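# Insert steel peg fully into block hole without moving block

## Task

Seat the steel peg completely inside the block's hole so that it stays there on its own, without the robot holding it. The block must never end up more than 1.5 cm away from its starting spot, or the attempt is worth nothing. Finish by releasing the peg and moving the grippers away.

## Robot and tools

Robot: two arms, left_arm and right_arm, each with six joints and a parallel gripper. A loose object may occasionally get a short shove from outside. Nothing may leave the table, and the arms must not collide or press hard against each other.

World frame: origin on the table surface midway between the arms; +z up, +x out across the table, +y toward left_arm. The arm names do not correspond to image left/right. Gripper frame: fingers extend along its +z, and close and open along its y. The reported end_effector_position is the point between the finger pads, roughly 1 cm short of the fingertips; it can be off from reality, more so when the arm is stretched far.

Tool execute_actions, argument actions: a list holding at most one item.
- Empty list []: no command, just returns the state.
- Motion: {"rows": [[...]], "steps": N}, N from 1 to 15 (default 15), each step 1/30 s. Each row is used for one step; if there are fewer rows than steps the final row repeats. Each row is a single flat list of 14 numbers covering both arms, always all 14: left_arm waist, shoulder, elbow, wrist pitch, wrist yaw, wrist roll, opening, then the same seven for right_arm. The six joint values are absolute target angles in radians (same numbers as the Joint positions line), not offsets. Ranges per arm: waist -2.618 to 3.054, shoulder 0.000 to 3.142, elbow 0.000 to 3.142, wrist pitch -1.571 to 1.571, wrist yaw -1.571 to 1.571, wrist roll -2.094 to 2.094. Opening is an absolute value from -1 (closed) to +1 (fully open). A target more than 0.036 rad beyond a range end, and farther out than the joint's last reported angle, gets the whole call refused. True joint ends may sit up to 0.036 rad either side of the listed ones; targets past the real end are clipped there and the result may say "joint sent to its limit" (possibly about an earlier action still running). No such message does not prove more travel is available.
- Wait: {"steps": N} with no rows, N up to 300; it returns once N steps have elapsed since the previous result, counting your reply time.
- Optional pictures: true/false controls whether camera images come back (they do by default).

Motion limits: each step, a joint's target is kept within a fixed distance of its measured angle (waist 0.202 rad, shoulder 0.258, elbow 0.238, wrist pitch 0.573, wrist yaw and roll 0.522), and if the joint targets would move the gripper over 70 mm from where it currently is, they are all scaled back. Big moves therefore take several calls. Between calls the arms keep heading to the last row sent until they have nearly stopped, or a step is HELD; after that only a new action makes them move further or push harder. Fingers already opening or closing keep going.

Gripping: grip_measured reports finger opening on the same -1..1 scale you command; the pad gap in metres is the last value in each arm's Joint positions block (0.094 m fully open). Each gripper's readings may be off by up to about 1 mm, consistently. Away from the ends, the fingers go to where grip_measured would equal your command. To hold something, command an opening below grip_measured: about 0.03 lower for a firm hold, less for a gentler one. Pad force tops out near 50 to 62 N (lower on some grippers, lower for parts under about 2 mm thick), with a brief stronger spike on first contact.

Result lines: a state line per arm, left_arm: … | right_arm: …, gives end_effector_position (m) and end_effector_quat_wxyz in the world frame. Joint positions / Joint velocities: per arm, six joints (rad, rad/s) then pad gap (m, m/s). "joint command not followed" means a clearance check altered or blocked some joint targets; the rest of the row still ran. HELD flags steps where your row was partly or fully withheld. MOTOR HOT appears from 75 °C; at 90 °C the arm halts for 10 s (that threshold then disabled 5 minutes on that arm); at 100 °C the arm goes limp and drops. Both stops show as OVER-TEMPERATURE FAULT. Holding loads heats motors, even while you are thinking, so avoid long holds.

Tool zoom_image: camera (cam_head_left, cam_head_right, cam_left_wrist, cam_right_wrist) and region [x0, y0, x1, y1] in pixels of that camera's latest image, origin at top-left, at most 504x504. Image sizes: head cameras 504x504, wrist cameras 616x616 fisheye. Calibration (K, distortion, T_world_to_cam) is supplied and may be slightly off; wrist camera poses follow their arm's joint readings.

Tool finished_scene: argument scene, the current scene number. Irreversible; the result reports success. Only call it once the peg sits fully in the hole unsupported and the gripper has released and retreated. Replying with no tool call ends everything.

Avoid: shifting the block (keep pushes gentle, do not grip or drag it), dropping the peg, slamming, hard pressing, and leaving anything off the table. Reply time keeps the simulation running, so keep messages short; smooth, low-effort motion is preferred.

Each tool is called after ">>>" as name(argument=value, ...), one argument or row to a line, values as JSON.

## Session

>>> execute_actions(
  actions=[],
)

Scene clock: 0.00 s of 4600.00 s.
left_arm: end_effector_position=(+0.4647, -0.0711, +0.1732) grip_measured=+1.000 end_effector_quat_wxyz=(+0.646, +0.660, +0.238, +0.303) | right_arm: end_effector_position=(+0.4144, -0.3966, +0.3042) grip_measured=+1.000 end_effector_quat_wxyz=(+0.465, -0.120, +0.769, +0.421)
Joint positions: left_arm=[-0.997  2.176  1.212  0.981 -0.028  1.664  0.094] | right_arm=[-0.376  1.927  1.84  -1.002 -1.329 -0.497  0.094]
Joint velocities: left_arm=[-0.007  0.017  0.002 -0.022 -0.051  0.066  0.   ] | right_arm=[-0.002  0.017  0.007  0.007 -0.007  0.007  0.   ]

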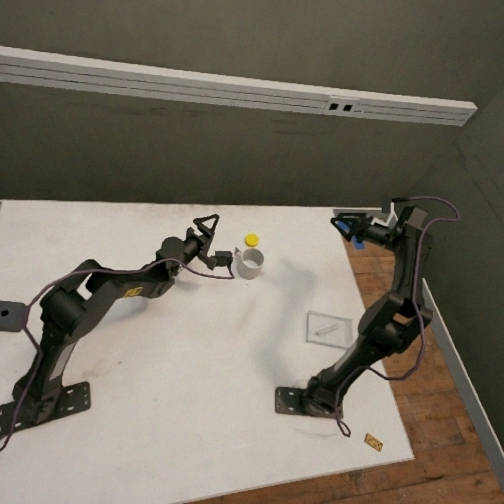

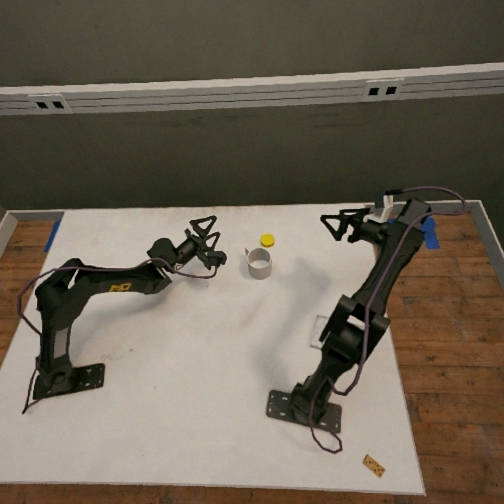

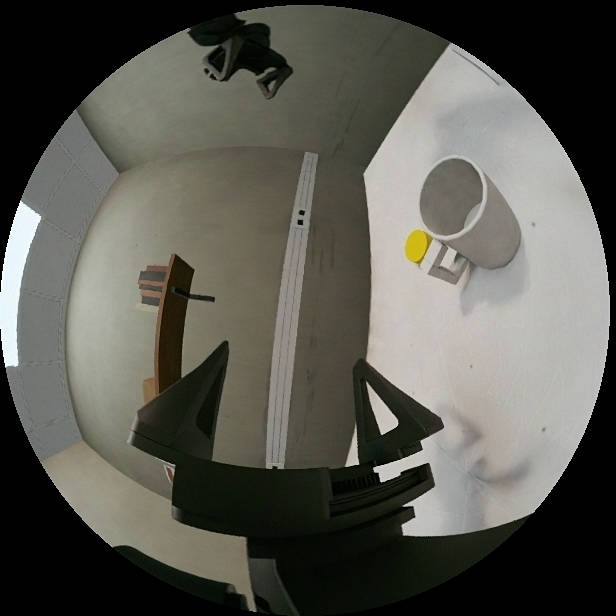

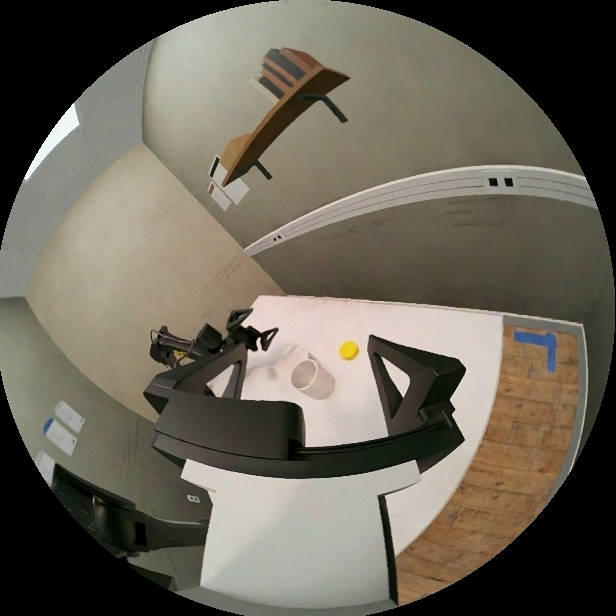

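>>> zoom_image(
  camera="cam_head_left",
  region=[280, 290, 380, 370],
)

>>> zoom_image(
  camera="cam_head_left",
  region=[0, 270, 100, 350],
)

Region (280, 290, 380, 370) of cam_head_left's 504x504 image, scaled by 5.040, with more detail than that image has; it fills the top 403 rows of this view, and the rest is white.

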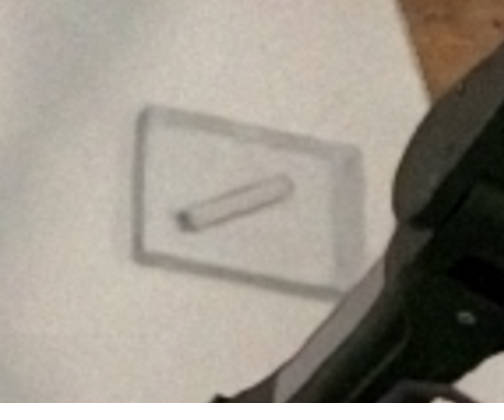

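Region (0, 270, 100, 350) of cam_head_left's 504x504 image, scaled by 5.040, with more detail than that image has; it fills the top 403 rows of this view, and the rest is white.

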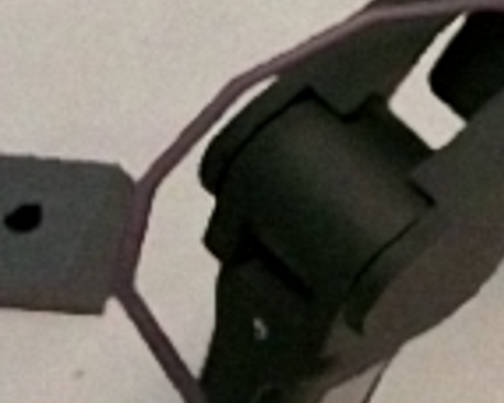

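>>> execute_actions(
  actions=[
    {"rows":[[-1.0,1.5,1.0,0.5,0,0,1,-0.55,1.3,1.0,-1.27,0,0,1]]},
  ],
  pictures=false,
)

>>> execute_actions(
  actions=[
    {"steps":60},
  ],
)

Scene clock: 22.27 s of 4600.00 s.
left_arm: end_effector_position=(+0.3804, +0.0138, +0.3500) grip_measured=+1.000 end_effector_quat_wxyz=(+0.725, +0.370, +0.558, -0.161) | right_arm: end_effector_position=(+0.1812, -0.4413, +0.1445) grip_measured=+1.000 end_effector_quat_wxyz=(+0.124, +0.320, +0.933, +0.105)
Joint positions: left_arm=[-0.997  1.477  1.007  0.574 -0.011  0.367  0.094] | right_arm=[-0.549  1.294  1.095 -1.222 -0.291 -0.058  0.094]
Joint velocities: left_arm=[-0.007  0.017 -0.002 -0.037  0.022 -2.513  0.   ] | right_arm=[-0.007 -0.022 -1.233 -0.227  1.941  0.359  0.   ]
Steps of this call (steps 1 to 90: nothing new was sent; then 18.77 s passed at rest; steps 91 to 105: all 15 steps of this action). Readings (joint positions):
91: left_arm=[-0.997 2.143 1.185 0.923 -0.027 1.592] | right_arm=[-0.384 1.908 1.817 -1.004 -1.284 -0.451]
92: left_arm=[-0.997 2.072 1.116 0.827 -0.024 1.496] | right_arm=[-0.399 1.868 1.764 -1.028 -1.216 -0.395]
94: left_arm=[-0.997 1.921 1.009 0.674 -0.018 1.306] | right_arm=[-0.455 1.771 1.655 -1.079 -1.081 -0.300]
98: left_arm=[-0.997 1.685 0.983 0.580 -0.017 1.028] | right_arm=[-0.543 1.533 1.431 -1.145 -0.782 -0.165]
105: the state above

Scene clock: 24.27 s of 4600.00 s.
left_arm: end_effector_position=(+0.3833, +0.0104, +0.3284) grip_measured=+1.000 end_effector_quat_wxyz=(+0.661, +0.274, +0.640, -0.280) | right_arm: end_effector_position=(+0.1240, -0.4565, +0.1091) grip_measured=+1.000 end_effector_quat_wxyz=(+0.003, +0.357, +0.934, +0.003)
Joint positions: left_arm=[-0.997  1.493  1.007  0.518 -0.009  0.005  0.094] | right_arm=[-0.549  1.307  1.003 -1.263 -0.008 -0.01   0.094]
Joint velocities: left_arm=[ 0.007 -0.012  0.002 -0.037 -0.037 -0.022  0.   ] | right_arm=[-0.007 -0.002  0.017 -0.051  0.037 -0.051  0.   ]
Steps of this call (steps 1 to 45: the robot went on to your last target; steps 46 to 60: nothing new was sent). Readings (joint positions):
1: left_arm=[-0.997 1.478 1.007 0.568 -0.011 0.294] | right_arm=[-0.549 1.297 1.056 -1.230 -0.231 -0.048]
2: left_arm=[-0.997 1.482 1.007 0.557 -0.011 0.236] | right_arm=[-0.549 1.302 1.028 -1.242 -0.183 -0.040]
4: left_arm=[-0.997 1.488 1.007 0.540 -0.011 0.153] | right_arm=[-0.549 1.307 1.004 -1.260 -0.116 -0.028]
8: left_arm=[-0.997 1.493 1.007 0.521 -0.010 0.065] | right_arm=[-0.549 1.307 1.003 -1.263 -0.050 -0.017]
60: the state above
All arms were judged still, so your last target was given up. Only a new action makes them travel on or press farther. Fingers that are still opening or closing keep moving.
camera_calibration (this result's frames):
cam_left_wrist: T_world_to_cam=[[-0.757531, -0.607677, 0.238487, 0.214397], [-0.505296, 0.314531, -0.803583, 0.488028], [0.413308, -0.729245, -0.545324, 0.143323], [0, 0, 0, 1]] pos_world=[0.349775, 0.081302, 0.419197]
cam_right_wrist: T_world_to_cam=[[-0.706647, -0.707498, -0.00986776, -0.235041], [-0.649676, 0.643244, 0.405165, 0.360375], [-0.280306, 0.292719, -0.91419, 0.393956], [0, 0, 0, 1]] pos_world=[0.178465, -0.513418, 0.21182]

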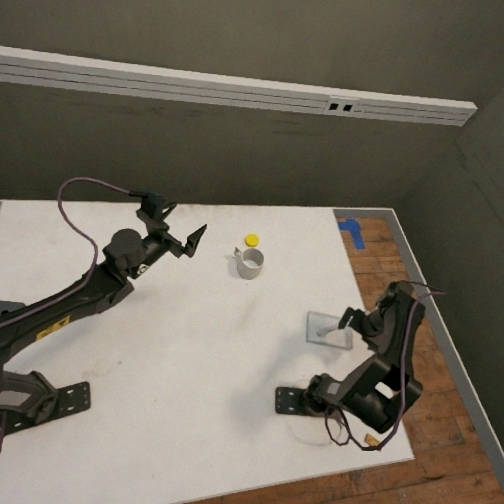

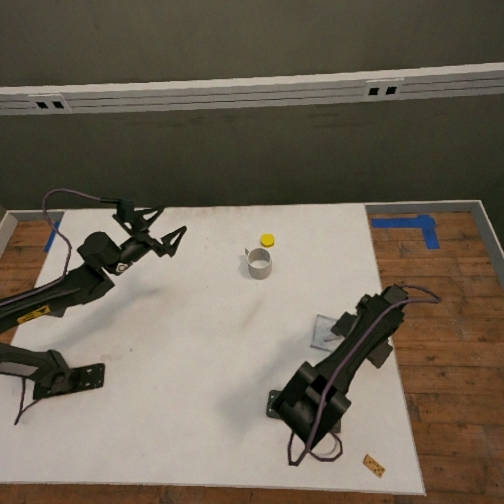

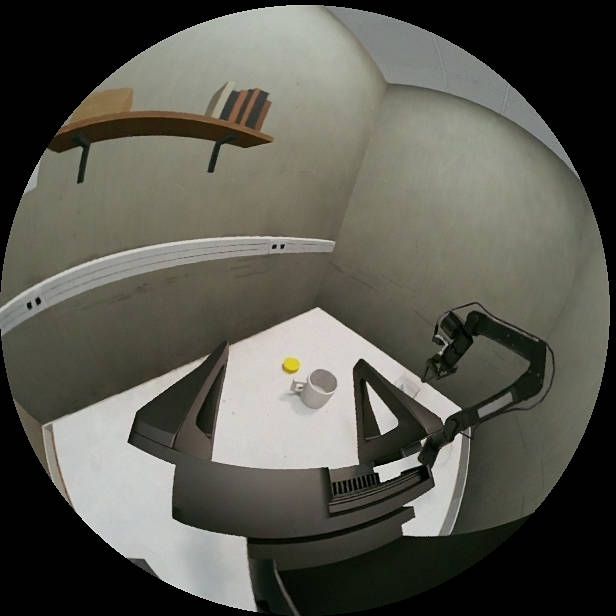

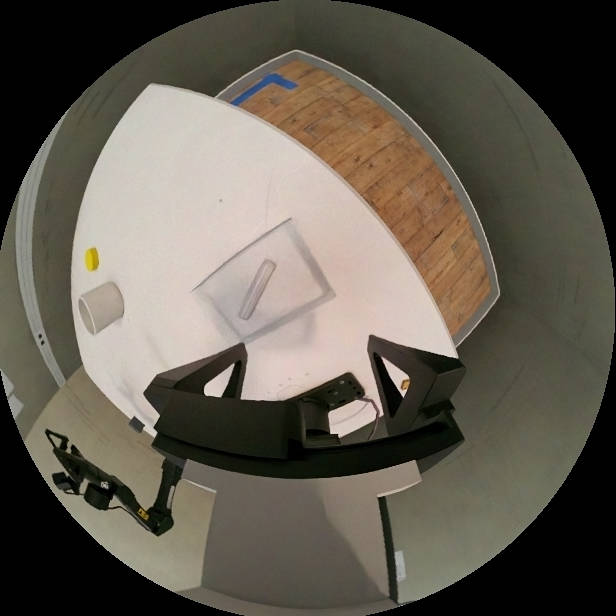

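>>> execute_actions(
  actions=[
    {"rows":[[-1.0,1.5,1.0,0.5,0,0,1,-0.5,1.33,1.0,-1.23,0,0.15,0.6],[-1.0,1.5,1.0,0.5,0,0,1,-0.47,1.36,0.99,-1.19,0,0.3,0.3],[-1.0,1.5,1.0,0.5,0,0,1,-0.44,1.39,0.98,-1.16,0,0.4,0],[-1.0,1.5,1.0,0.5,0,0,1,-0.41,1.42,0.975,-1.12,0,0.5,-0.25],[-1.0,1.5,1.0,0.5,0,0,1,-0.38,1.45,0.97,-1.09,0,0.6,-0.25],[-1.0,1.5,1.0,0.5,0,0,1,-0.36,1.47,0.96,-1.06,0,0.7,-0.25],[-1.0,1.5,1.0,0.5,0,0,1,-0.345,1.494,0.959,-1.036,0,0.777,-0.25]]},
  ],
  pictures=false,
)

>>> execute_actions(
  actions=[
    {"steps":20},
  ],
)

Scene clock: 44.40 s of 4600.00 s.
left_arm: end_effector_position=(+0.3833, +0.0104, +0.3283) grip_measured=+1.000 end_effector_quat_wxyz=(+0.661, +0.274, +0.640, -0.280) | right_arm: end_effector_position=(+0.1778, -0.4425, +0.0624) grip_measured=-0.248 end_effector_quat_wxyz=(-0.009, +0.586, +0.810, +0.001)
Joint positions: left_arm=[-0.997  1.493  1.007  0.517 -0.009  0.005  0.094] | right_arm=[-0.35   1.501  0.975 -1.063 -0.004  0.711  0.035]
Joint velocities: left_arm=[ 0.007  0.017 -0.002 -0.037  0.007 -0.095  0.   ] | right_arm=[-0.007  0.002 -0.012  0.081 -0.139  0.315 -0.002]
Steps of this call (steps 1 to 90: nothing new was sent; then 16.63 s passed at rest; steps 91 to 105: all 15 steps of this action). Readings (joint positions):
91: left_arm=[-0.997 1.493 1.007 0.518 -0.009 0.005] | right_arm=[-0.544 1.308 1.003 -1.262 -0.005 0.013]
92: left_arm=[-0.997 1.493 1.007 0.517 -0.009 0.005] | right_arm=[-0.529 1.313 1.003 -1.256 -0.002 0.061]
94: left_arm=[-0.997 1.493 1.007 0.517 -0.009 0.005] | right_arm=[-0.476 1.345 1.003 -1.227 -0.000 0.191]
98: left_arm=[-0.997 1.493 1.007 0.517 -0.009 0.005] | right_arm=[-0.369 1.462 0.994 -1.125 -0.002 0.495]
105: the state above

Scene clock: 45.07 s of 4600.00 s.
left_arm: end_effector_position=(+0.3833, +0.0104, +0.3283) grip_measured=+1.000 end_effector_quat_wxyz=(+0.661, +0.274, +0.640, -0.280) | right_arm: end_effector_position=(+0.1809, -0.4443, +0.0624) grip_measured=-0.248 end_effector_quat_wxyz=(-0.002, +0.608, +0.794, +0.002)
Joint positions: left_arm=[-0.997  1.493  1.007  0.517 -0.009  0.005  0.094] | right_arm=[-0.35   1.501  0.975 -1.048 -0.004  0.767  0.035]
Joint velocities: left_arm=[-0.002 -0.002  0.007 -0.037 -0.022 -0.051  0.   ] | right_arm=[ 0.007 -0.002 -0.017 -0.007 -0.022  0.037  0.   ]
Steps of this call (steps 1 to 20: the robot went on to your last target). Readings (joint positions):
1: left_arm=[-0.997 1.493 1.007 0.517 -0.009 0.005] | right_arm=[-0.350 1.501 0.975 -1.060 -0.004 0.722]
2: left_arm=[-0.997 1.493 1.007 0.517 -0.009 0.005] | right_arm=[-0.350 1.501 0.975 -1.057 -0.004 0.731]
4: left_arm=[-0.997 1.493 1.007 0.517 -0.009 0.005] | right_arm=[-0.350 1.501 0.975 -1.054 -0.004 0.744]
8: left_arm=[-0.997 1.493 1.007 0.517 -0.009 0.005] | right_arm=[-0.350 1.501 0.975 -1.050 -0.004 0.758]
20: the state above
camera_calibration (this result's frames):
cam_left_wrist: T_world_to_cam=[[-0.757468, -0.607743, 0.238516, 0.214387], [-0.505506, 0.314754, -0.803364, 0.487959], [0.413165, -0.729094, -0.545634, 0.143424], [0, 0, 0, 1]] pos_world=[0.3498, 0.0812746, 0.419131]
cam_right_wrist: T_world_to_cam=[[-0.978284, -0.207256, -0.00239725, 0.0842407], [-0.189671, 0.890497, 0.41357, 0.434564], [-0.0835801, 0.405043, -0.910469, 0.377737], [0, 0, 0, 1]] pos_world=[0.196407, -0.522518, 0.164398]

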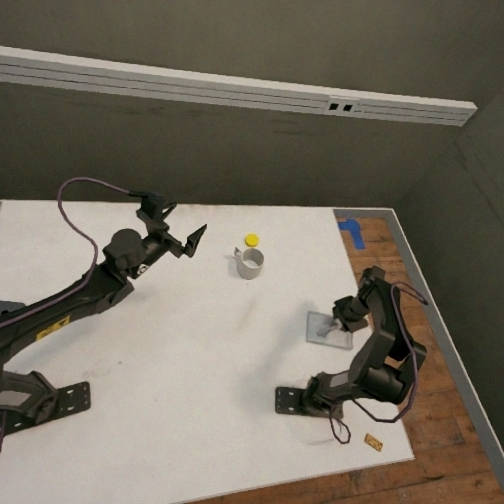

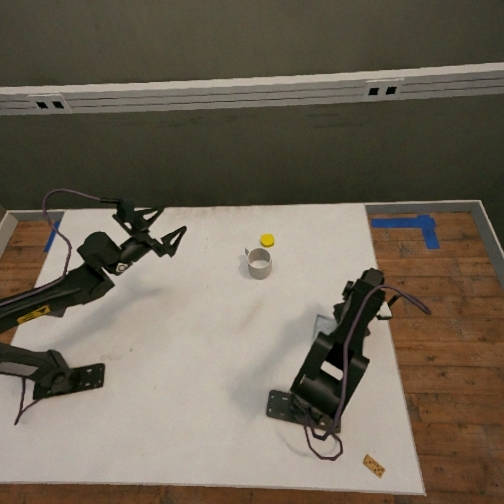

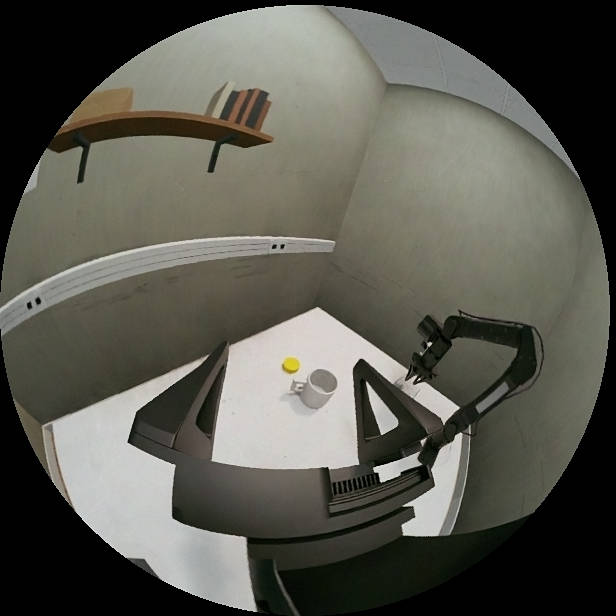

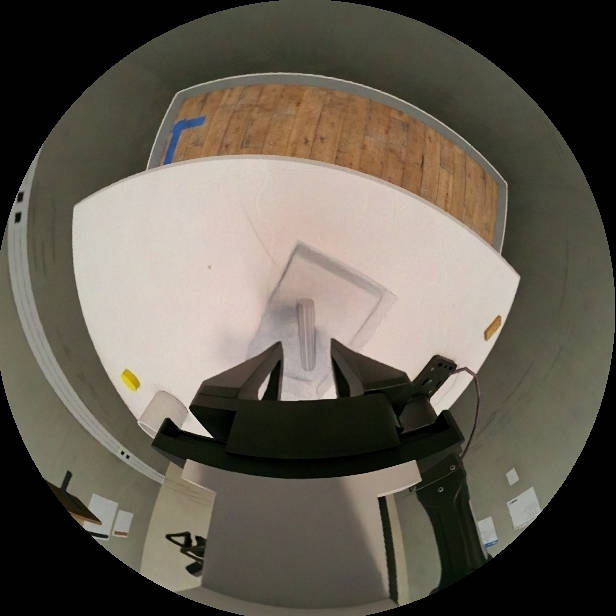

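>>> zoom_image(
  camera="cam_right_wrist",
  region=[240, 270, 380, 410],
)

Region (240, 270, 380, 410) of cam_right_wrist's 616x616 image, scaled by 3.600, with more detail than that image has.

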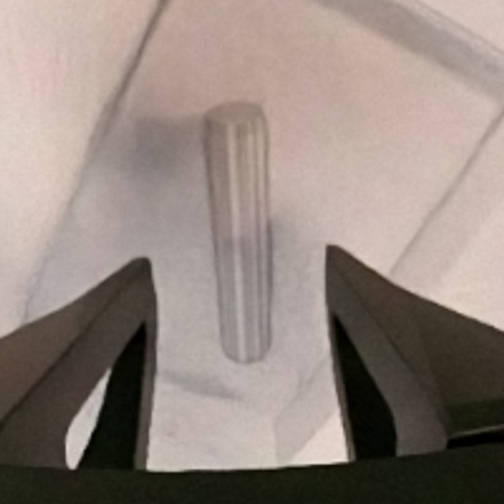

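>>> execute_actions(
  actions=[
    {"rows":[[-1.0,1.5,1.0,0.5,0,0,1,-0.345,1.503,0.943,-1.011,0,0.777,-0.25],[-1.0,1.5,1.0,0.5,0,0,1,-0.345,1.512,0.927,-0.986,0,0.777,-0.25],[-1.0,1.5,1.0,0.5,0,0,1,-0.345,1.521,0.912,-0.962,0,0.777,-0.25],[-1.0,1.5,1.0,0.5,0,0,1,-0.345,1.53,0.896,-0.937,0,0.777,-0.25],[-1.0,1.5,1.0,0.5,0,0,1,-0.345,1.539,0.88,-0.912,0,0.777,-0.25],[-1.0,1.5,1.0,0.5,0,0,1,-0.345,1.548,0.865,-0.888,0,0.777,-0.25],[-1.0,1.5,1.0,0.5,0,0,1,-0.345,1.557,0.85,-0.863,0,0.777,-0.25],[-1.0,1.5,1.0,0.5,0,0,1,-0.345,1.566,0.834,-0.839,0,0.777,-0.25]]},
  ],
  pictures=false,
)

>>> execute_actions(
  actions=[
    {"steps":15},
  ],
)

Scene clock: 51.40 s of 4600.00 s.
left_arm: end_effector_position=(+0.3833, +0.0104, +0.3283) grip_measured=+1.000 end_effector_quat_wxyz=(+0.661, +0.274, +0.640, -0.280) | right_arm: end_effector_position=(+0.1773, -0.4422, +0.0190) grip_measured=-0.248 end_effector_quat_wxyz=(-0.008, +0.608, +0.794, +0.001)
Joint positions: left_arm=[-0.997  1.493  1.007  0.517 -0.009  0.005  0.094] | right_arm=[-0.35   1.564  0.849 -0.872 -0.004  0.767  0.035]
Joint velocities: left_arm=[ 0.002  0.007 -0.012  0.051 -0.007  0.037  0.   ] | right_arm=[ 0.002 -0.017  0.017  0.139  0.007 -0.022  0.001]
Steps of this call (steps 1 to 15: the robot went on to your last target; steps 16 to 90: nothing new was sent; then 2.83 s passed at rest; steps 91 to 105: all 15 steps of this action). Readings (joint positions):
91: left_arm=[-0.997 1.493 1.007 0.517 -0.009 0.005] | right_arm=[-0.350 1.501 0.975 -1.046 -0.004 0.767]
92: left_arm=[-0.997 1.493 1.007 0.517 -0.009 0.005] | right_arm=[-0.350 1.501 0.972 -1.037 -0.004 0.767]
94: left_arm=[-0.997 1.493 1.007 0.517 -0.009 0.005] | right_arm=[-0.350 1.502 0.954 -1.007 -0.004 0.767]
98: left_arm=[-0.997 1.493 1.007 0.517 -0.009 0.005] | right_arm=[-0.350 1.532 0.891 -0.933 -0.004 0.767]
105: the state above

Scene clock: 51.90 s of 4600.00 s.
left_arm: end_effector_position=(+0.3833, +0.0104, +0.3283) grip_measured=+1.000 end_effector_quat_wxyz=(+0.661, +0.274, +0.640, -0.280) | right_arm: end_effector_position=(+0.1818, -0.4449, +0.0190) grip_measured=-0.248 end_effector_quat_wxyz=(+0.002, +0.608, +0.794, +0.002)
Joint positions: left_arm=[-0.997  1.493  1.007  0.517 -0.009  0.005  0.094] | right_arm=[-0.35   1.564  0.849 -0.851 -0.004  0.767  0.035]
Joint velocities: left_arm=[ 0.012 -0.002 -0.032  0.066 -0.007  0.037  0.   ] | right_arm=[-0.022  0.007 -0.012  0.081 -0.022  0.022 -0.001]
Steps of this call (steps 1 to 15: the robot went on to your last target). Readings (joint positions):
1: left_arm=[-0.997 1.493 1.007 0.517 -0.009 0.005] | right_arm=[-0.350 1.564 0.849 -0.868 -0.004 0.767]
2: left_arm=[-0.997 1.493 1.007 0.517 -0.009 0.005] | right_arm=[-0.350 1.564 0.849 -0.864 -0.004 0.767]
4: left_arm=[-0.997 1.493 1.007 0.517 -0.009 0.005] | right_arm=[-0.350 1.564 0.849 -0.859 -0.004 0.767]
8: left_arm=[-0.997 1.493 1.007 0.517 -0.009 0.005] | right_arm=[-0.350 1.564 0.849 -0.854 -0.004 0.767]
15: the state above
camera_calibration (this result's frames):
cam_left_wrist: T_world_to_cam=[[-0.757468, -0.607743, 0.238516, 0.214387], [-0.505506, 0.314754, -0.803364, 0.487959], [0.413165, -0.729094, -0.545634, 0.143424], [0, 0, 0, 1]] pos_world=[0.3498, 0.0812746, 0.419131]
cam_right_wrist: T_world_to_cam=[[-0.978402, -0.206533, -0.00853967, 0.0853842], [-0.191947, 0.892418, 0.408347, 0.454565], [-0.0767162, 0.401167, -0.912787, 0.33556], [0, 0, 0, 1]] pos_world=[0.196535, -0.522643, 0.121403]

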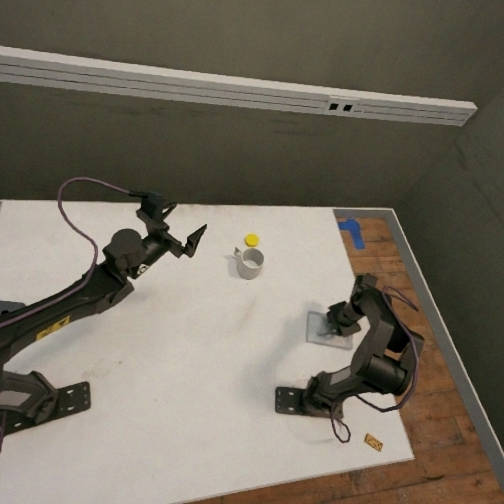

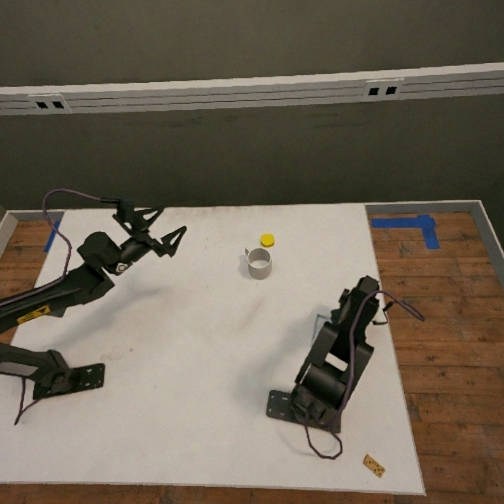

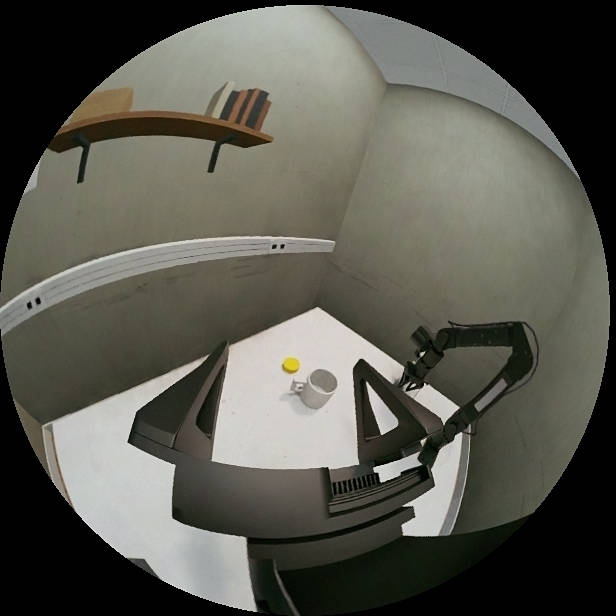

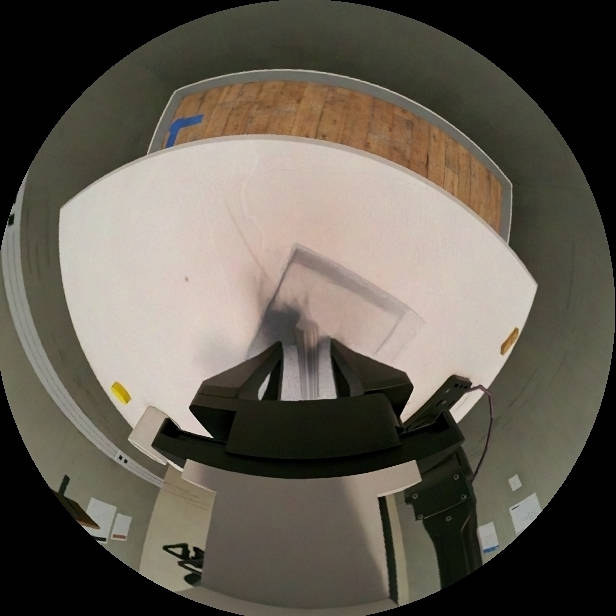

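>>> execute_actions(
  actions=[
    {"rows":[[-1.0,1.5,1.0,0.5,0,0,1,-0.345,1.572,0.818,-0.822,0,0.777,-0.25],[-1.0,1.5,1.0,0.5,0,0,1,-0.345,1.572,0.818,-0.822,0,0.777,-0.25],[-1.0,1.5,1.0,0.5,0,0,1,-0.345,1.572,0.818,-0.822,0,0.777,-0.25],[-1.0,1.5,1.0,0.5,0,0,1,-0.345,1.572,0.818,-0.822,0,0.777,-0.3],[-1.0,1.5,1.0,0.5,0,0,1,-0.345,1.572,0.818,-0.822,0,0.777,-0.35],[-1.0,1.5,1.0,0.5,0,0,1,-0.345,1.572,0.818,-0.822,0,0.777,-0.4],[-1.0,1.5,1.0,0.5,0,0,1,-0.345,1.572,0.818,-0.822,0,0.777,-0.45],[-1.0,1.5,1.0,0.5,0,0,1,-0.345,1.572,0.818,-0.822,0,0.777,-0.5],[-1.0,1.5,1.0,0.5,0,0,1,-0.345,1.572,0.818,-0.822,0,0.777,-0.55],[-1.0,1.5,1.0,0.5,0,0,1,-0.345,1.572,0.818,-0.822,0,0.777,-0.6],[-1.0,1.5,1.0,0.5,0,0,1,-0.345,1.572,0.818,-0.822,0,0.777,-0.64],[-1.0,1.5,1.0,0.5,0,0,1,-0.345,1.572,0.818,-0.822,0,0.777,-0.68],[-1.0,1.5,1.0,0.5,0,0,1,-0.345,1.572,0.818,-0.822,0,0.777,-0.72]]},
  ],
  pictures=false,
)

>>> execute_actions(
  actions=[],
  pictures=false,
)

Scene clock: 56.93 s of 4600.00 s.
left_arm: end_effector_position=(+0.3833, +0.0104, +0.3283) grip_measured=+1.000 end_effector_quat_wxyz=(+0.661, +0.274, +0.640, -0.280) | right_arm: end_effector_position=(+0.1853, -0.4470, +0.0190) grip_measured=-0.703 end_effector_quat_wxyz=(+0.010, +0.609, +0.793, +0.003)
Joint positions: left_arm=[-0.997  1.493  1.007  0.517 -0.009  0.005  0.094] | right_arm=[-0.35   1.564  0.849 -0.835 -0.004  0.768  0.014]
Joint velocities: left_arm=[ 0.012  0.002 -0.002  0.022 -0.051 -0.051  0.   ] | right_arm=[-0.012 -0.012 -0.002  0.022  0.022  0.051 -0.001]
Steps of this call (steps 1 to 15: the robot went on to your last target; steps 16 to 90: nothing new was sent; then 1.53 s passed at rest; steps 91 to 105: all 15 steps of this action). Readings (joint positions):
91: left_arm=[-0.997 1.493 1.007 0.517 -0.009 0.005] | right_arm=[-0.350 1.564 0.849 -0.849 -0.004 0.767]
92: left_arm=[-0.997 1.493 1.007 0.517 -0.009 0.005] | right_arm=[-0.350 1.564 0.849 -0.847 -0.004 0.767]
94: left_arm=[-0.997 1.493 1.007 0.517 -0.009 0.005] | right_arm=[-0.350 1.564 0.849 -0.841 -0.004 0.767]
98: left_arm=[-0.997 1.493 1.007 0.517 -0.009 0.005] | right_arm=[-0.350 1.564 0.849 -0.836 -0.004 0.767]
105: the state above

Scene clock: 56.93 s of 4600.00 s.
left_arm: end_effector_position=(+0.3833, +0.0104, +0.3283) grip_measured=+1.000 end_effector_quat_wxyz=(+0.661, +0.274, +0.640, -0.280) | right_arm: end_effector_position=(+0.1853, -0.4470, +0.0190) grip_measured=-0.703 end_effector_quat_wxyz=(+0.010, +0.609, +0.793, +0.003)
Joint positions: left_arm=[-0.997  1.493  1.007  0.517 -0.009  0.005  0.094] | right_arm=[-0.35   1.564  0.849 -0.835 -0.004  0.768  0.014]
Joint velocities: left_arm=[ 0.012  0.002 -0.002  0.022 -0.051 -0.051  0.   ] | right_arm=[-0.012 -0.012 -0.002  0.022  0.022  0.051 -0.001]

>>> execute_actions(
  actions=[
    {"rows":[[-1.0,1.5,1.0,0.5,0,0,1,-0.345,1.566,0.84,-0.84,0,0.777,-0.74],[-1.0,1.5,1.0,0.5,0,0,1,-0.345,1.56,0.855,-0.86,0,0.777,-0.74],[-1.0,1.5,1.0,0.5,0,0,1,-0.345,1.55,0.87,-0.885,0,0.777,-0.74],[-1.0,1.5,1.0,0.5,0,0,1,-0.345,1.54,0.89,-0.915,0,0.777,-0.74],[-1.0,1.5,1.0,0.5,0,0,1,-0.345,1.53,0.91,-0.95,0,0.777,-0.74],[-1.0,1.5,1.0,0.5,0,0,1,-0.345,1.515,0.93,-0.985,0,0.777,-0.74],[-1.0,1.5,1.0,0.5,0,0,1,-0.345,1.5,0.95,-1.02,0,0.777,-0.74],[-1.0,1.5,1.0,0.5,0,0,1,-0.345,1.49,0.98,-1.06,0,0.777,-0.74],[-1.0,1.5,1.0,0.5,0,0,1,-0.345,1.48,1.01,-1.1,0,0.777,-0.74],[-1.0,1.5,1.0,0.5,0,0,1,-0.345,1.47,1.04,-1.14,0,0.777,-0.74]]},
  ],
)

Scene clock: 61.93 s of 4600.00 s.
left_arm: end_effector_position=(+0.3833, +0.0104, +0.3283) grip_measured=+1.000 end_effector_quat_wxyz=(+0.661, +0.274, +0.640, -0.280) | right_arm: end_effector_position=(+0.1902, -0.4499, +0.0797) grip_measured=-0.714 end_effector_quat_wxyz=(+0.024, +0.608, +0.793, +0.005)
Joint positions: left_arm=[-0.997  1.493  1.007  0.517 -0.009  0.005  0.094] | right_arm=[-0.35   1.476  1.022 -1.068 -0.004  0.768  0.013]
Joint velocities: left_arm=[ 0.002 -0.002  0.012  0.007 -0.007  0.007  0.   ] | right_arm=[ 0.012 -0.061  0.042 -0.271  0.007 -0.007 -0.   ]
Steps of this call (steps 1 to 15: the robot went on to your last target; steps 16 to 90: nothing new was sent; then 1.50 s passed at rest; steps 91 to 105: all 15 steps of this action). Readings (joint positions):
91: left_arm=[-0.997 1.493 1.007 0.517 -0.009 0.005] | right_arm=[-0.350 1.564 0.849 -0.835 -0.004 0.768]
92: left_arm=[-0.997 1.493 1.007 0.517 -0.009 0.005] | right_arm=[-0.350 1.564 0.849 -0.835 -0.004 0.768]
94: left_arm=[-0.997 1.493 1.007 0.517 -0.009 0.005] | right_arm=[-0.350 1.564 0.850 -0.844 -0.004 0.768]
98: left_arm=[-0.997 1.493 1.007 0.517 -0.009 0.005] | right_arm=[-0.350 1.546 0.891 -0.935 -0.004 0.768]
105: the state above
camera_calibration (this result's frames):
cam_left_wrist: T_world_to_cam=[[-0.757468, -0.607743, 0.238516, 0.214387], [-0.505506, 0.314754, -0.803364, 0.487959], [0.413165, -0.729094, -0.545634, 0.143424], [0, 0, 0, 1]] pos_world=[0.3498, 0.0812746, 0.419131]
cam_right_wrist: T_world_to_cam=[[-0.977556, -0.206716, -0.040661, 0.0953687], [-0.206443, 0.901403, 0.380598, 0.444881], [-0.0420236, 0.38045, -0.923846, 0.378588], [0, 0, 0, 1]] pos_world=[0.200981, -0.525337, 0.184314]

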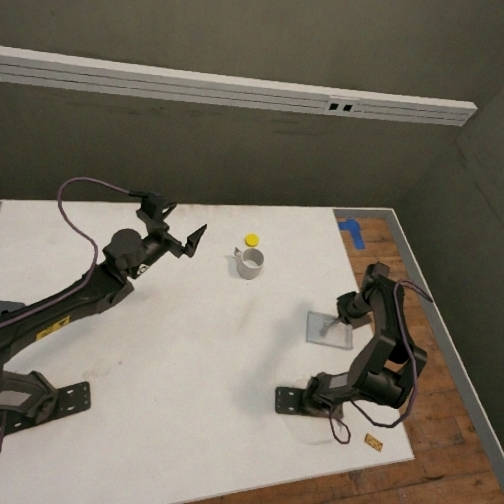

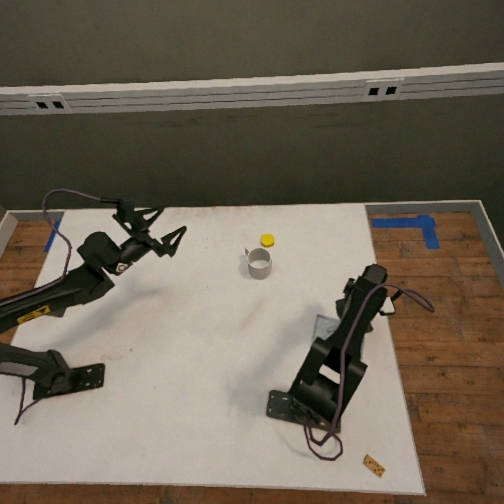

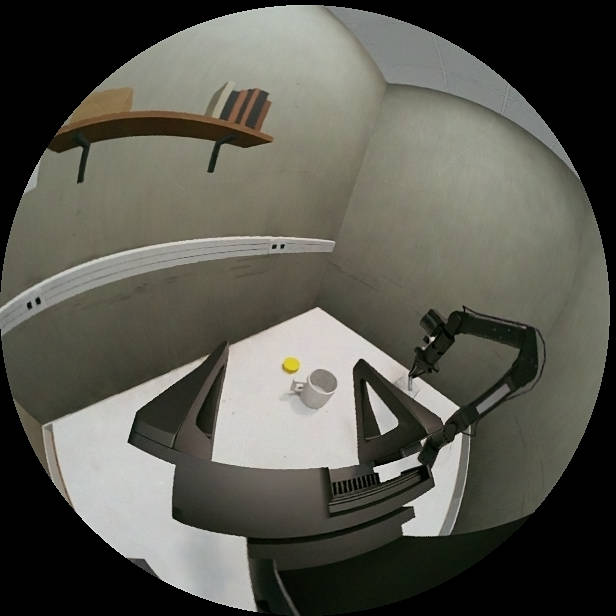

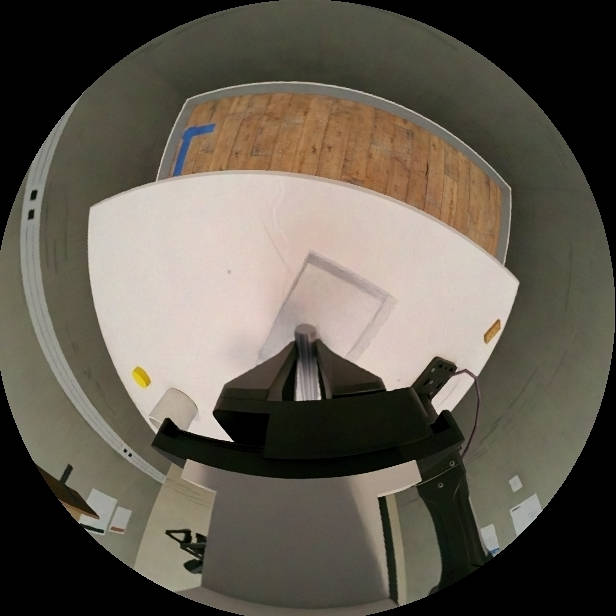

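>>> execute_actions(
  actions=[
    {"rows":[[-1.15,1.65,0.7,0.95,0,0,0.6,0.15,1.62,1.42,-1.37,0,1.2,-0.75]]},
  ],
  pictures=false,
)

>>> execute_actions(
  actions=[
    {"rows":[[-1.326,1.891,0.562,1.329,0,0,0.2,0.69,1.88,1.754,-1.445,0,1.65,-0.75]]},
  ],
  pictures=false,
)

>>> execute_actions(
  actions=[
    {"steps":25},
  ],
)

Scene clock: 72.37 s of 4600.00 s.
left_arm: end_effector_position=(+0.3147, -0.0281, +0.1901) grip_measured=+0.602 end_effector_quat_wxyz=(+0.600, +0.344, +0.650, -0.315) | right_arm: end_effector_position=(+0.2630, -0.3260, +0.1382) grip_measured=-0.714 end_effector_quat_wxyz=(+0.003, +0.566, +0.825, +0.010)
Joint positions: left_arm=[-1.153  1.669  0.685  0.902  0.     0.004  0.075] | right_arm=[ 0.162  1.628  1.406 -1.333 -0.013  1.174  0.013]
Joint velocities: left_arm=[ 0.022 -0.017 -0.002  0.315 -0.007  0.022  0.   ] | right_arm=[-0.076  0.007 -0.002 -0.168  0.125  0.139  0.001]
Steps of this call (steps 1 to 30: the robot went on to your last target; steps 31 to 90: nothing new was sent; then 6.93 s passed at rest; steps 91 to 105: all 15 steps of this action). Readings (joint positions):
91: left_arm=[-1.006 1.502 0.988 0.567 -0.015 0.004] | right_arm=[-0.328 1.496 1.054 -1.164 0.009 0.832]
92: left_arm=[-1.024 1.513 0.956 0.641 -0.019 0.004] | right_arm=[-0.278 1.540 1.120 -1.232 0.019 0.905]
94: left_arm=[-1.075 1.549 0.877 0.738 -0.017 0.004] | right_arm=[-0.153 1.612 1.252 -1.272 0.018 1.002]
98: left_arm=[-1.148 1.646 0.719 0.837 -0.004 0.004] | right_arm=[0.100 1.633 1.396 -1.275 0.008 1.111]
105: the state above

Scene clock: 72.87 s of 4600.00 s.
left_arm: end_effector_position=(+0.2331, -0.0606, +0.1302) grip_measured=+0.202 end_effector_quat_wxyz=(+0.577, +0.397, +0.606, -0.377) | right_arm: end_effector_position=(+0.2716, -0.1369, +0.1342) grip_measured=-0.714 end_effector_quat_wxyz=(-0.016, +0.515, +0.857, -0.005)
Joint positions: left_arm=[-1.335  1.905  0.558  1.298  0.007  0.002  0.056] | right_arm=[ 0.727  1.902  1.718 -1.411 -0.024  1.619  0.013]
Joint velocities: left_arm=[ 0.017  0.017 -0.012  0.154 -0.037 -0.037 -0.001] | right_arm=[-0.276  0.002 -0.017 -0.051  0.066  0.139 -0.   ]
Steps of this call (steps 1 to 15: all 15 steps of this action). Readings (joint positions):
1: left_arm=[-1.167 1.690 0.675 0.964 -0.010 0.002] | right_arm=[0.177 1.657 1.438 -1.369 -0.001 1.238]
2: left_arm=[-1.194 1.728 0.664 1.053 -0.017 0.002] | right_arm=[0.212 1.710 1.507 -1.413 0.012 1.310]
4: left_arm=[-1.271 1.817 0.630 1.164 -0.014 0.002] | right_arm=[0.312 1.817 1.631 -1.411 0.016 1.414]
8: left_arm=[-1.341 1.904 0.562 1.216 0.007 0.002] | right_arm=[0.554 1.900 1.712 -1.383 0.015 1.541]
15: the state above

Scene clock: 73.70 s of 4600.00 s.
left_arm: end_effector_position=(+0.2332, -0.0608, +0.1356) grip_measured=+0.202 end_effector_quat_wxyz=(+0.584, +0.393, +0.599, -0.382) | right_arm: end_effector_position=(+0.2764, -0.1514, +0.1342) grip_measured=-0.714 end_effector_quat_wxyz=(-0.012, +0.539, +0.842, -0.014)
Joint positions: left_arm=[-1.335  1.905  0.558  1.32   0.007  0.002  0.056] | right_arm=[ 0.692  1.902  1.718 -1.423 -0.008  1.64   0.013]
Joint velocities: left_arm=[-0.007 -0.017 -0.002 -0.051  0.051  0.007  0.001] | right_arm=[ 0.007  0.027  0.002  0.007 -0.037 -0.095 -0.   ]
Steps of this call (steps 1 to 25: the robot went on to your last target). Readings (joint positions):
1: left_arm=[-1.335 1.905 0.558 1.303 0.007 0.002] | right_arm=[0.718 1.902 1.718 -1.413 -0.022 1.623]
2: left_arm=[-1.335 1.905 0.558 1.307 0.007 0.002] | right_arm=[0.708 1.902 1.718 -1.416 -0.019 1.627]
4: left_arm=[-1.335 1.905 0.558 1.313 0.007 0.002] | right_arm=[0.696 1.902 1.718 -1.419 -0.013 1.632]
8: left_arm=[-1.335 1.905 0.558 1.317 0.007 0.002] | right_arm=[0.692 1.902 1.718 -1.422 -0.009 1.637]
25: the state above
camera_calibration (this result's frames):
cam_left_wrist: T_world_to_cam=[[-0.914955, -0.319874, 0.246044, 0.156579], [-0.385432, 0.512006, -0.767654, 0.2588], [0.119576, -0.797202, -0.591752, 0.118976], [0, 0, 0, 1]] pos_world=[0.228786, 0.0124257, 0.230548]
cam_right_wrist: T_world_to_cam=[[-0.929092, -0.368199, 0.0348907, 0.195619], [-0.322318, 0.852347, 0.411844, 0.193194], [-0.181379, 0.371395, -0.910586, 0.354398], [0, 0, 0, 1]] pos_world=[0.308298, -0.224263, 0.236319]

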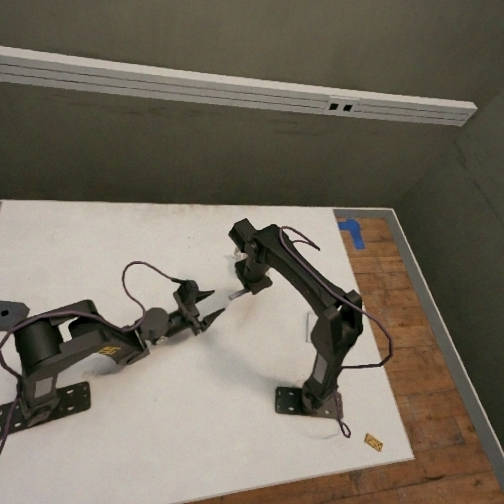

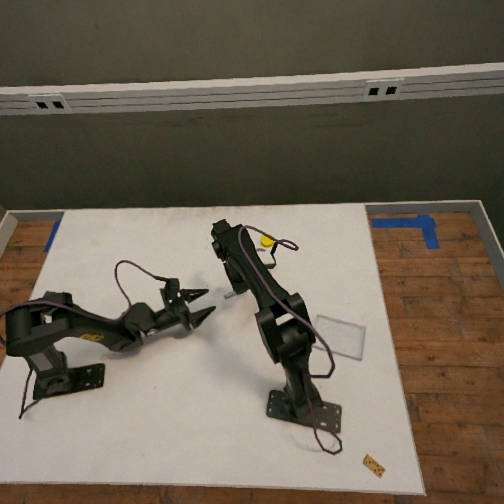

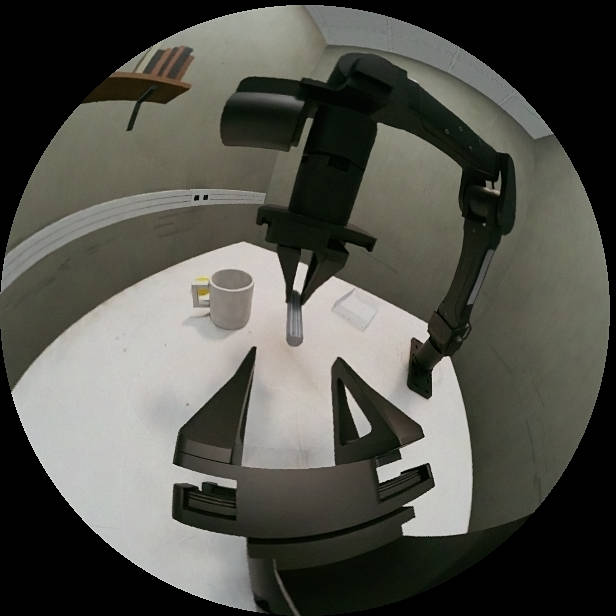

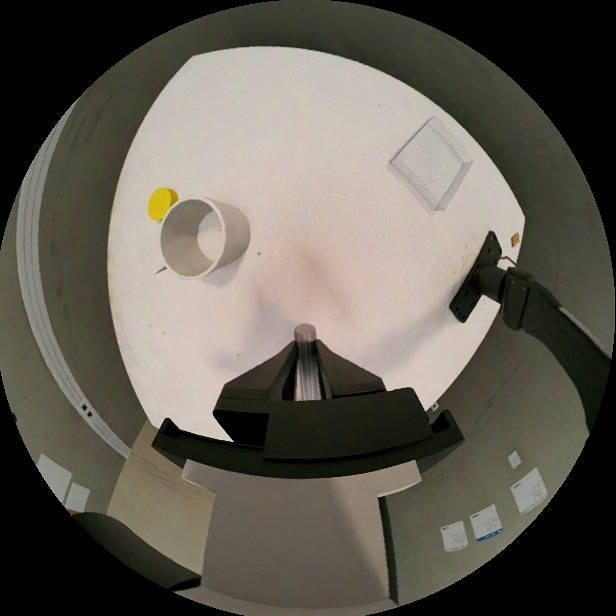

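>>> zoom_image(
  camera="cam_left_wrist",
  region=[240, 260, 360, 380],
)

>>> zoom_image(
  camera="cam_head_left",
  region=[170, 250, 290, 340],
)

Region (240, 260, 360, 380) of cam_left_wrist's 616x616 image, scaled by 4.200, with more detail than that image has.

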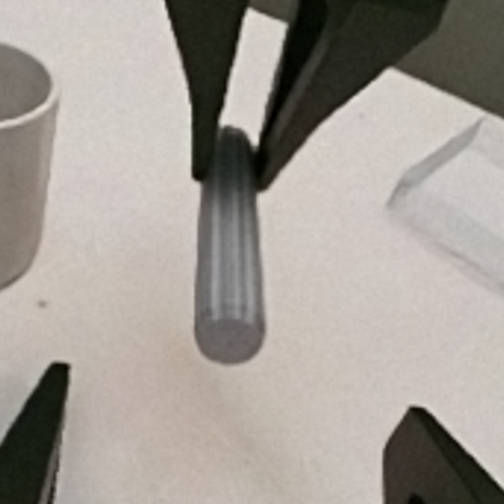

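Region (170, 250, 290, 340) of cam_head_left's 504x504 image, scaled by 4.200, with more detail than that image has; it fills the top 378 rows of this view, and the rest is white.

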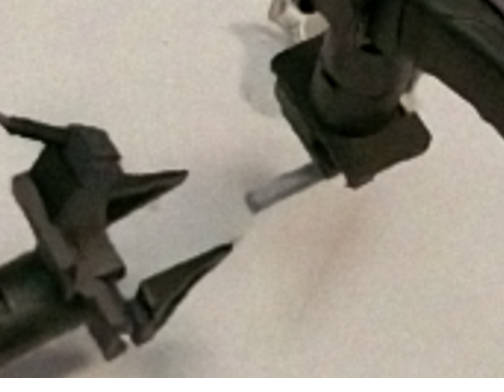

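>>> execute_actions(
  actions=[
    {"rows":[[-1.335,1.925,0.58,1.33,0,0,0.1,0.69,1.88,1.754,-1.445,0,1.65,-0.75],[-1.335,1.945,0.60,1.335,0,0,0,0.69,1.88,1.754,-1.445,0,1.65,-0.75],[-1.335,1.965,0.62,1.34,0,0,-0.1,0.69,1.88,1.754,-1.445,0,1.65,-0.75],[-1.335,1.985,0.645,1.34,0,0,-0.1,0.69,1.88,1.754,-1.445,0,1.65,-0.75],[-1.335,2.005,0.67,1.34,0,0,-0.1,0.69,1.88,1.754,-1.445,0,1.65,-0.75],[-1.335,2.025,0.69,1.34,0,0,-0.1,0.69,1.88,1.754,-1.445,0,1.65,-0.75],[-1.335,2.045,0.715,1.34,0,0,-0.1,0.69,1.88,1.754,-1.445,0,1.65,-0.75],[-1.335,2.065,0.74,1.34,0,0,-0.1,0.69,1.88,1.754,-1.445,0,1.65,-0.75],[-1.335,2.085,0.76,1.34,0,0,-0.1,0.69,1.88,1.754,-1.445,0,1.65,-0.75],[-1.335,2.105,0.785,1.34,0,0,-0.1,0.69,1.88,1.754,-1.445,0,1.65,-0.75],[-1.335,2.12,0.805,1.34,0,0,-0.1,0.69,1.88,1.754,-1.445,0,1.65,-0.75]]},
  ],
  pictures=false,
)

>>> execute_actions(
  actions=[
    {"steps":15},
  ],
)

Scene clock: 84.20 s of 4600.00 s.
left_arm: end_effector_position=(+0.2547, -0.1092, +0.1229) grip_measured=-0.098 end_effector_quat_wxyz=(+0.593, +0.387, +0.590, -0.388) | right_arm: end_effector_position=(+0.2763, -0.1514, +0.1342) grip_measured=-0.714 end_effector_quat_wxyz=(-0.012, +0.539, +0.842, -0.014)
Joint positions: left_arm=[-1.335  2.109  0.78   1.334  0.007  0.002  0.042] | right_arm=[ 0.692  1.902  1.718 -1.424 -0.008  1.64   0.013]
Joint velocities: left_arm=[ 0.007  0.017  0.002 -0.022 -0.095  0.022  0.001] | right_arm=[-0.012  0.007 -0.007  0.022  0.081  0.007 -0.   ]
Steps of this call (steps 1 to 15: the robot went on to your last target; steps 16 to 90: nothing new was sent; then 7.00 s passed at rest; steps 91 to 105: all 15 steps of this action). Readings (joint positions):
91: left_arm=[-1.335 1.905 0.558 1.321 0.007 0.002] | right_arm=[0.692 1.902 1.718 -1.423 -0.008 1.640]
92: left_arm=[-1.335 1.908 0.559 1.323 0.007 0.002] | right_arm=[0.692 1.902 1.718 -1.424 -0.008 1.640]
94: left_arm=[-1.335 1.933 0.583 1.331 0.007 0.002] | right_arm=[0.692 1.902 1.718 -1.424 -0.008 1.640]
98: left_arm=[-1.335 2.016 0.674 1.333 0.007 0.002] | right_arm=[0.692 1.902 1.718 -1.424 -0.008 1.640]
105: the state above

Scene clock: 84.70 s of 4600.00 s.
left_arm: end_effector_position=(+0.2547, -0.1092, +0.1230) grip_measured=-0.098 end_effector_quat_wxyz=(+0.593, +0.387, +0.590, -0.388) | right_arm: end_effector_position=(+0.2763, -0.1514, +0.1342) grip_measured=-0.714 end_effector_quat_wxyz=(-0.012, +0.539, +0.842, -0.014)
Joint positions: left_arm=[-1.335  2.109  0.78   1.334  0.007  0.002  0.042] | right_arm=[ 0.692  1.902  1.718 -1.424 -0.008  1.64   0.013]
Joint velocities: left_arm=[-0.007  0.007  0.027  0.037  0.007  0.022 -0.   ] | right_arm=[ 0.007 -0.017  0.002 -0.022 -0.007 -0.066  0.001]
Steps of this call (steps 1 to 15: the robot went on to your last target). Readings (joint positions):
1: left_arm=[-1.335 2.109 0.780 1.334 0.007 0.002] | right_arm=[0.692 1.902 1.718 -1.424 -0.008 1.640]
2: left_arm=[-1.335 2.109 0.780 1.334 0.007 0.002] | right_arm=[0.692 1.902 1.718 -1.424 -0.008 1.640]
4: left_arm=[-1.335 2.109 0.780 1.334 0.007 0.002] | right_arm=[0.692 1.902 1.718 -1.424 -0.008 1.640]
8: left_arm=[-1.335 2.109 0.780 1.334 0.007 0.002] | right_arm=[0.692 1.902 1.718 -1.424 -0.008 1.640]
15: the state above
All arms were judged still, so your last target was given up. Only a new action makes them travel on or press farther. Fingers that are still opening or closing keep moving.
camera_calibration (this result's frames):
cam_left_wrist: T_world_to_cam=[[-0.918178, -0.312622, 0.243346, 0.16581], [-0.375193, 0.488963, -0.787493, 0.279537], [0.127201, -0.81436, -0.566248, 0.0634368], [0, 0, 0, 1]] pos_world=[0.249054, -0.033187, 0.215706]
cam_right_wrist: T_world_to_cam=[[-0.92908, -0.368192, 0.035269, 0.195472], [-0.322181, 0.852422, 0.411796, 0.193184], [-0.181684, 0.371228, -0.910593, 0.354463], [0, 0, 0, 1]] pos_world=[0.308249, -0.22429, 0.236326]

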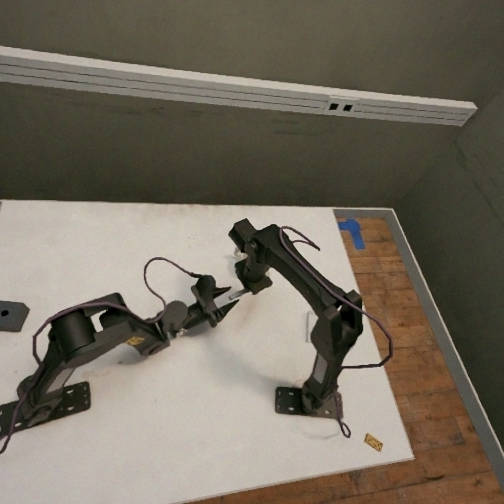

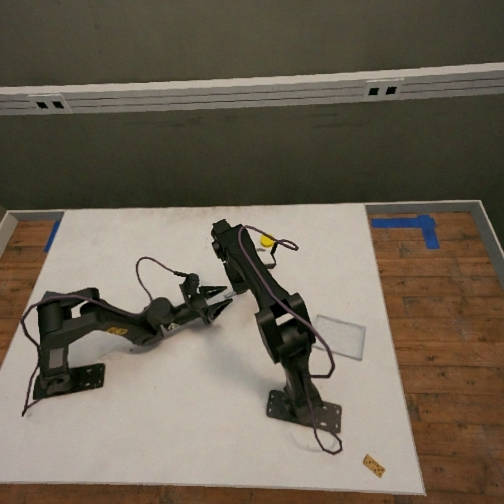

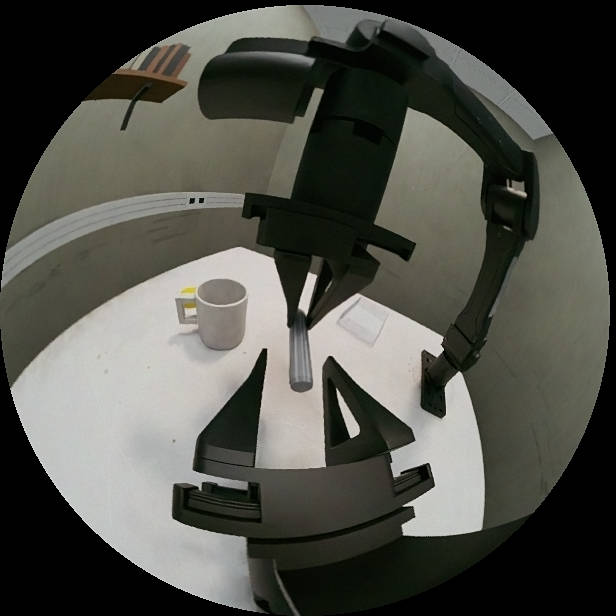

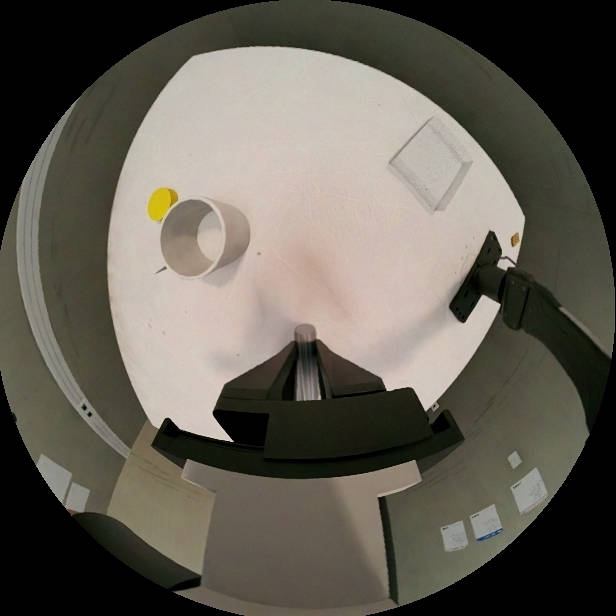

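>>> zoom_image(
  camera="cam_left_wrist",
  region=[240, 290, 360, 410],
)

Region (240, 290, 360, 410) of cam_left_wrist's 616x616 image, scaled by 4.200, with more detail than that image has.

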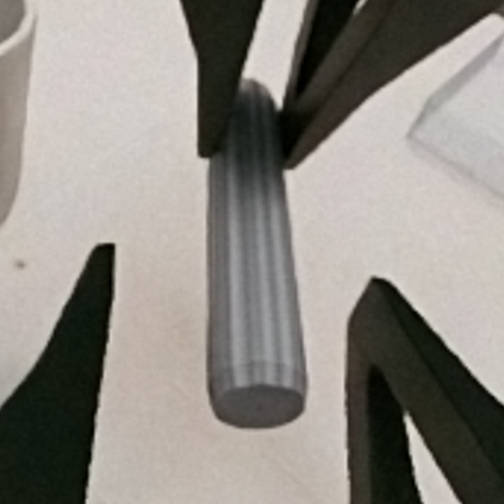

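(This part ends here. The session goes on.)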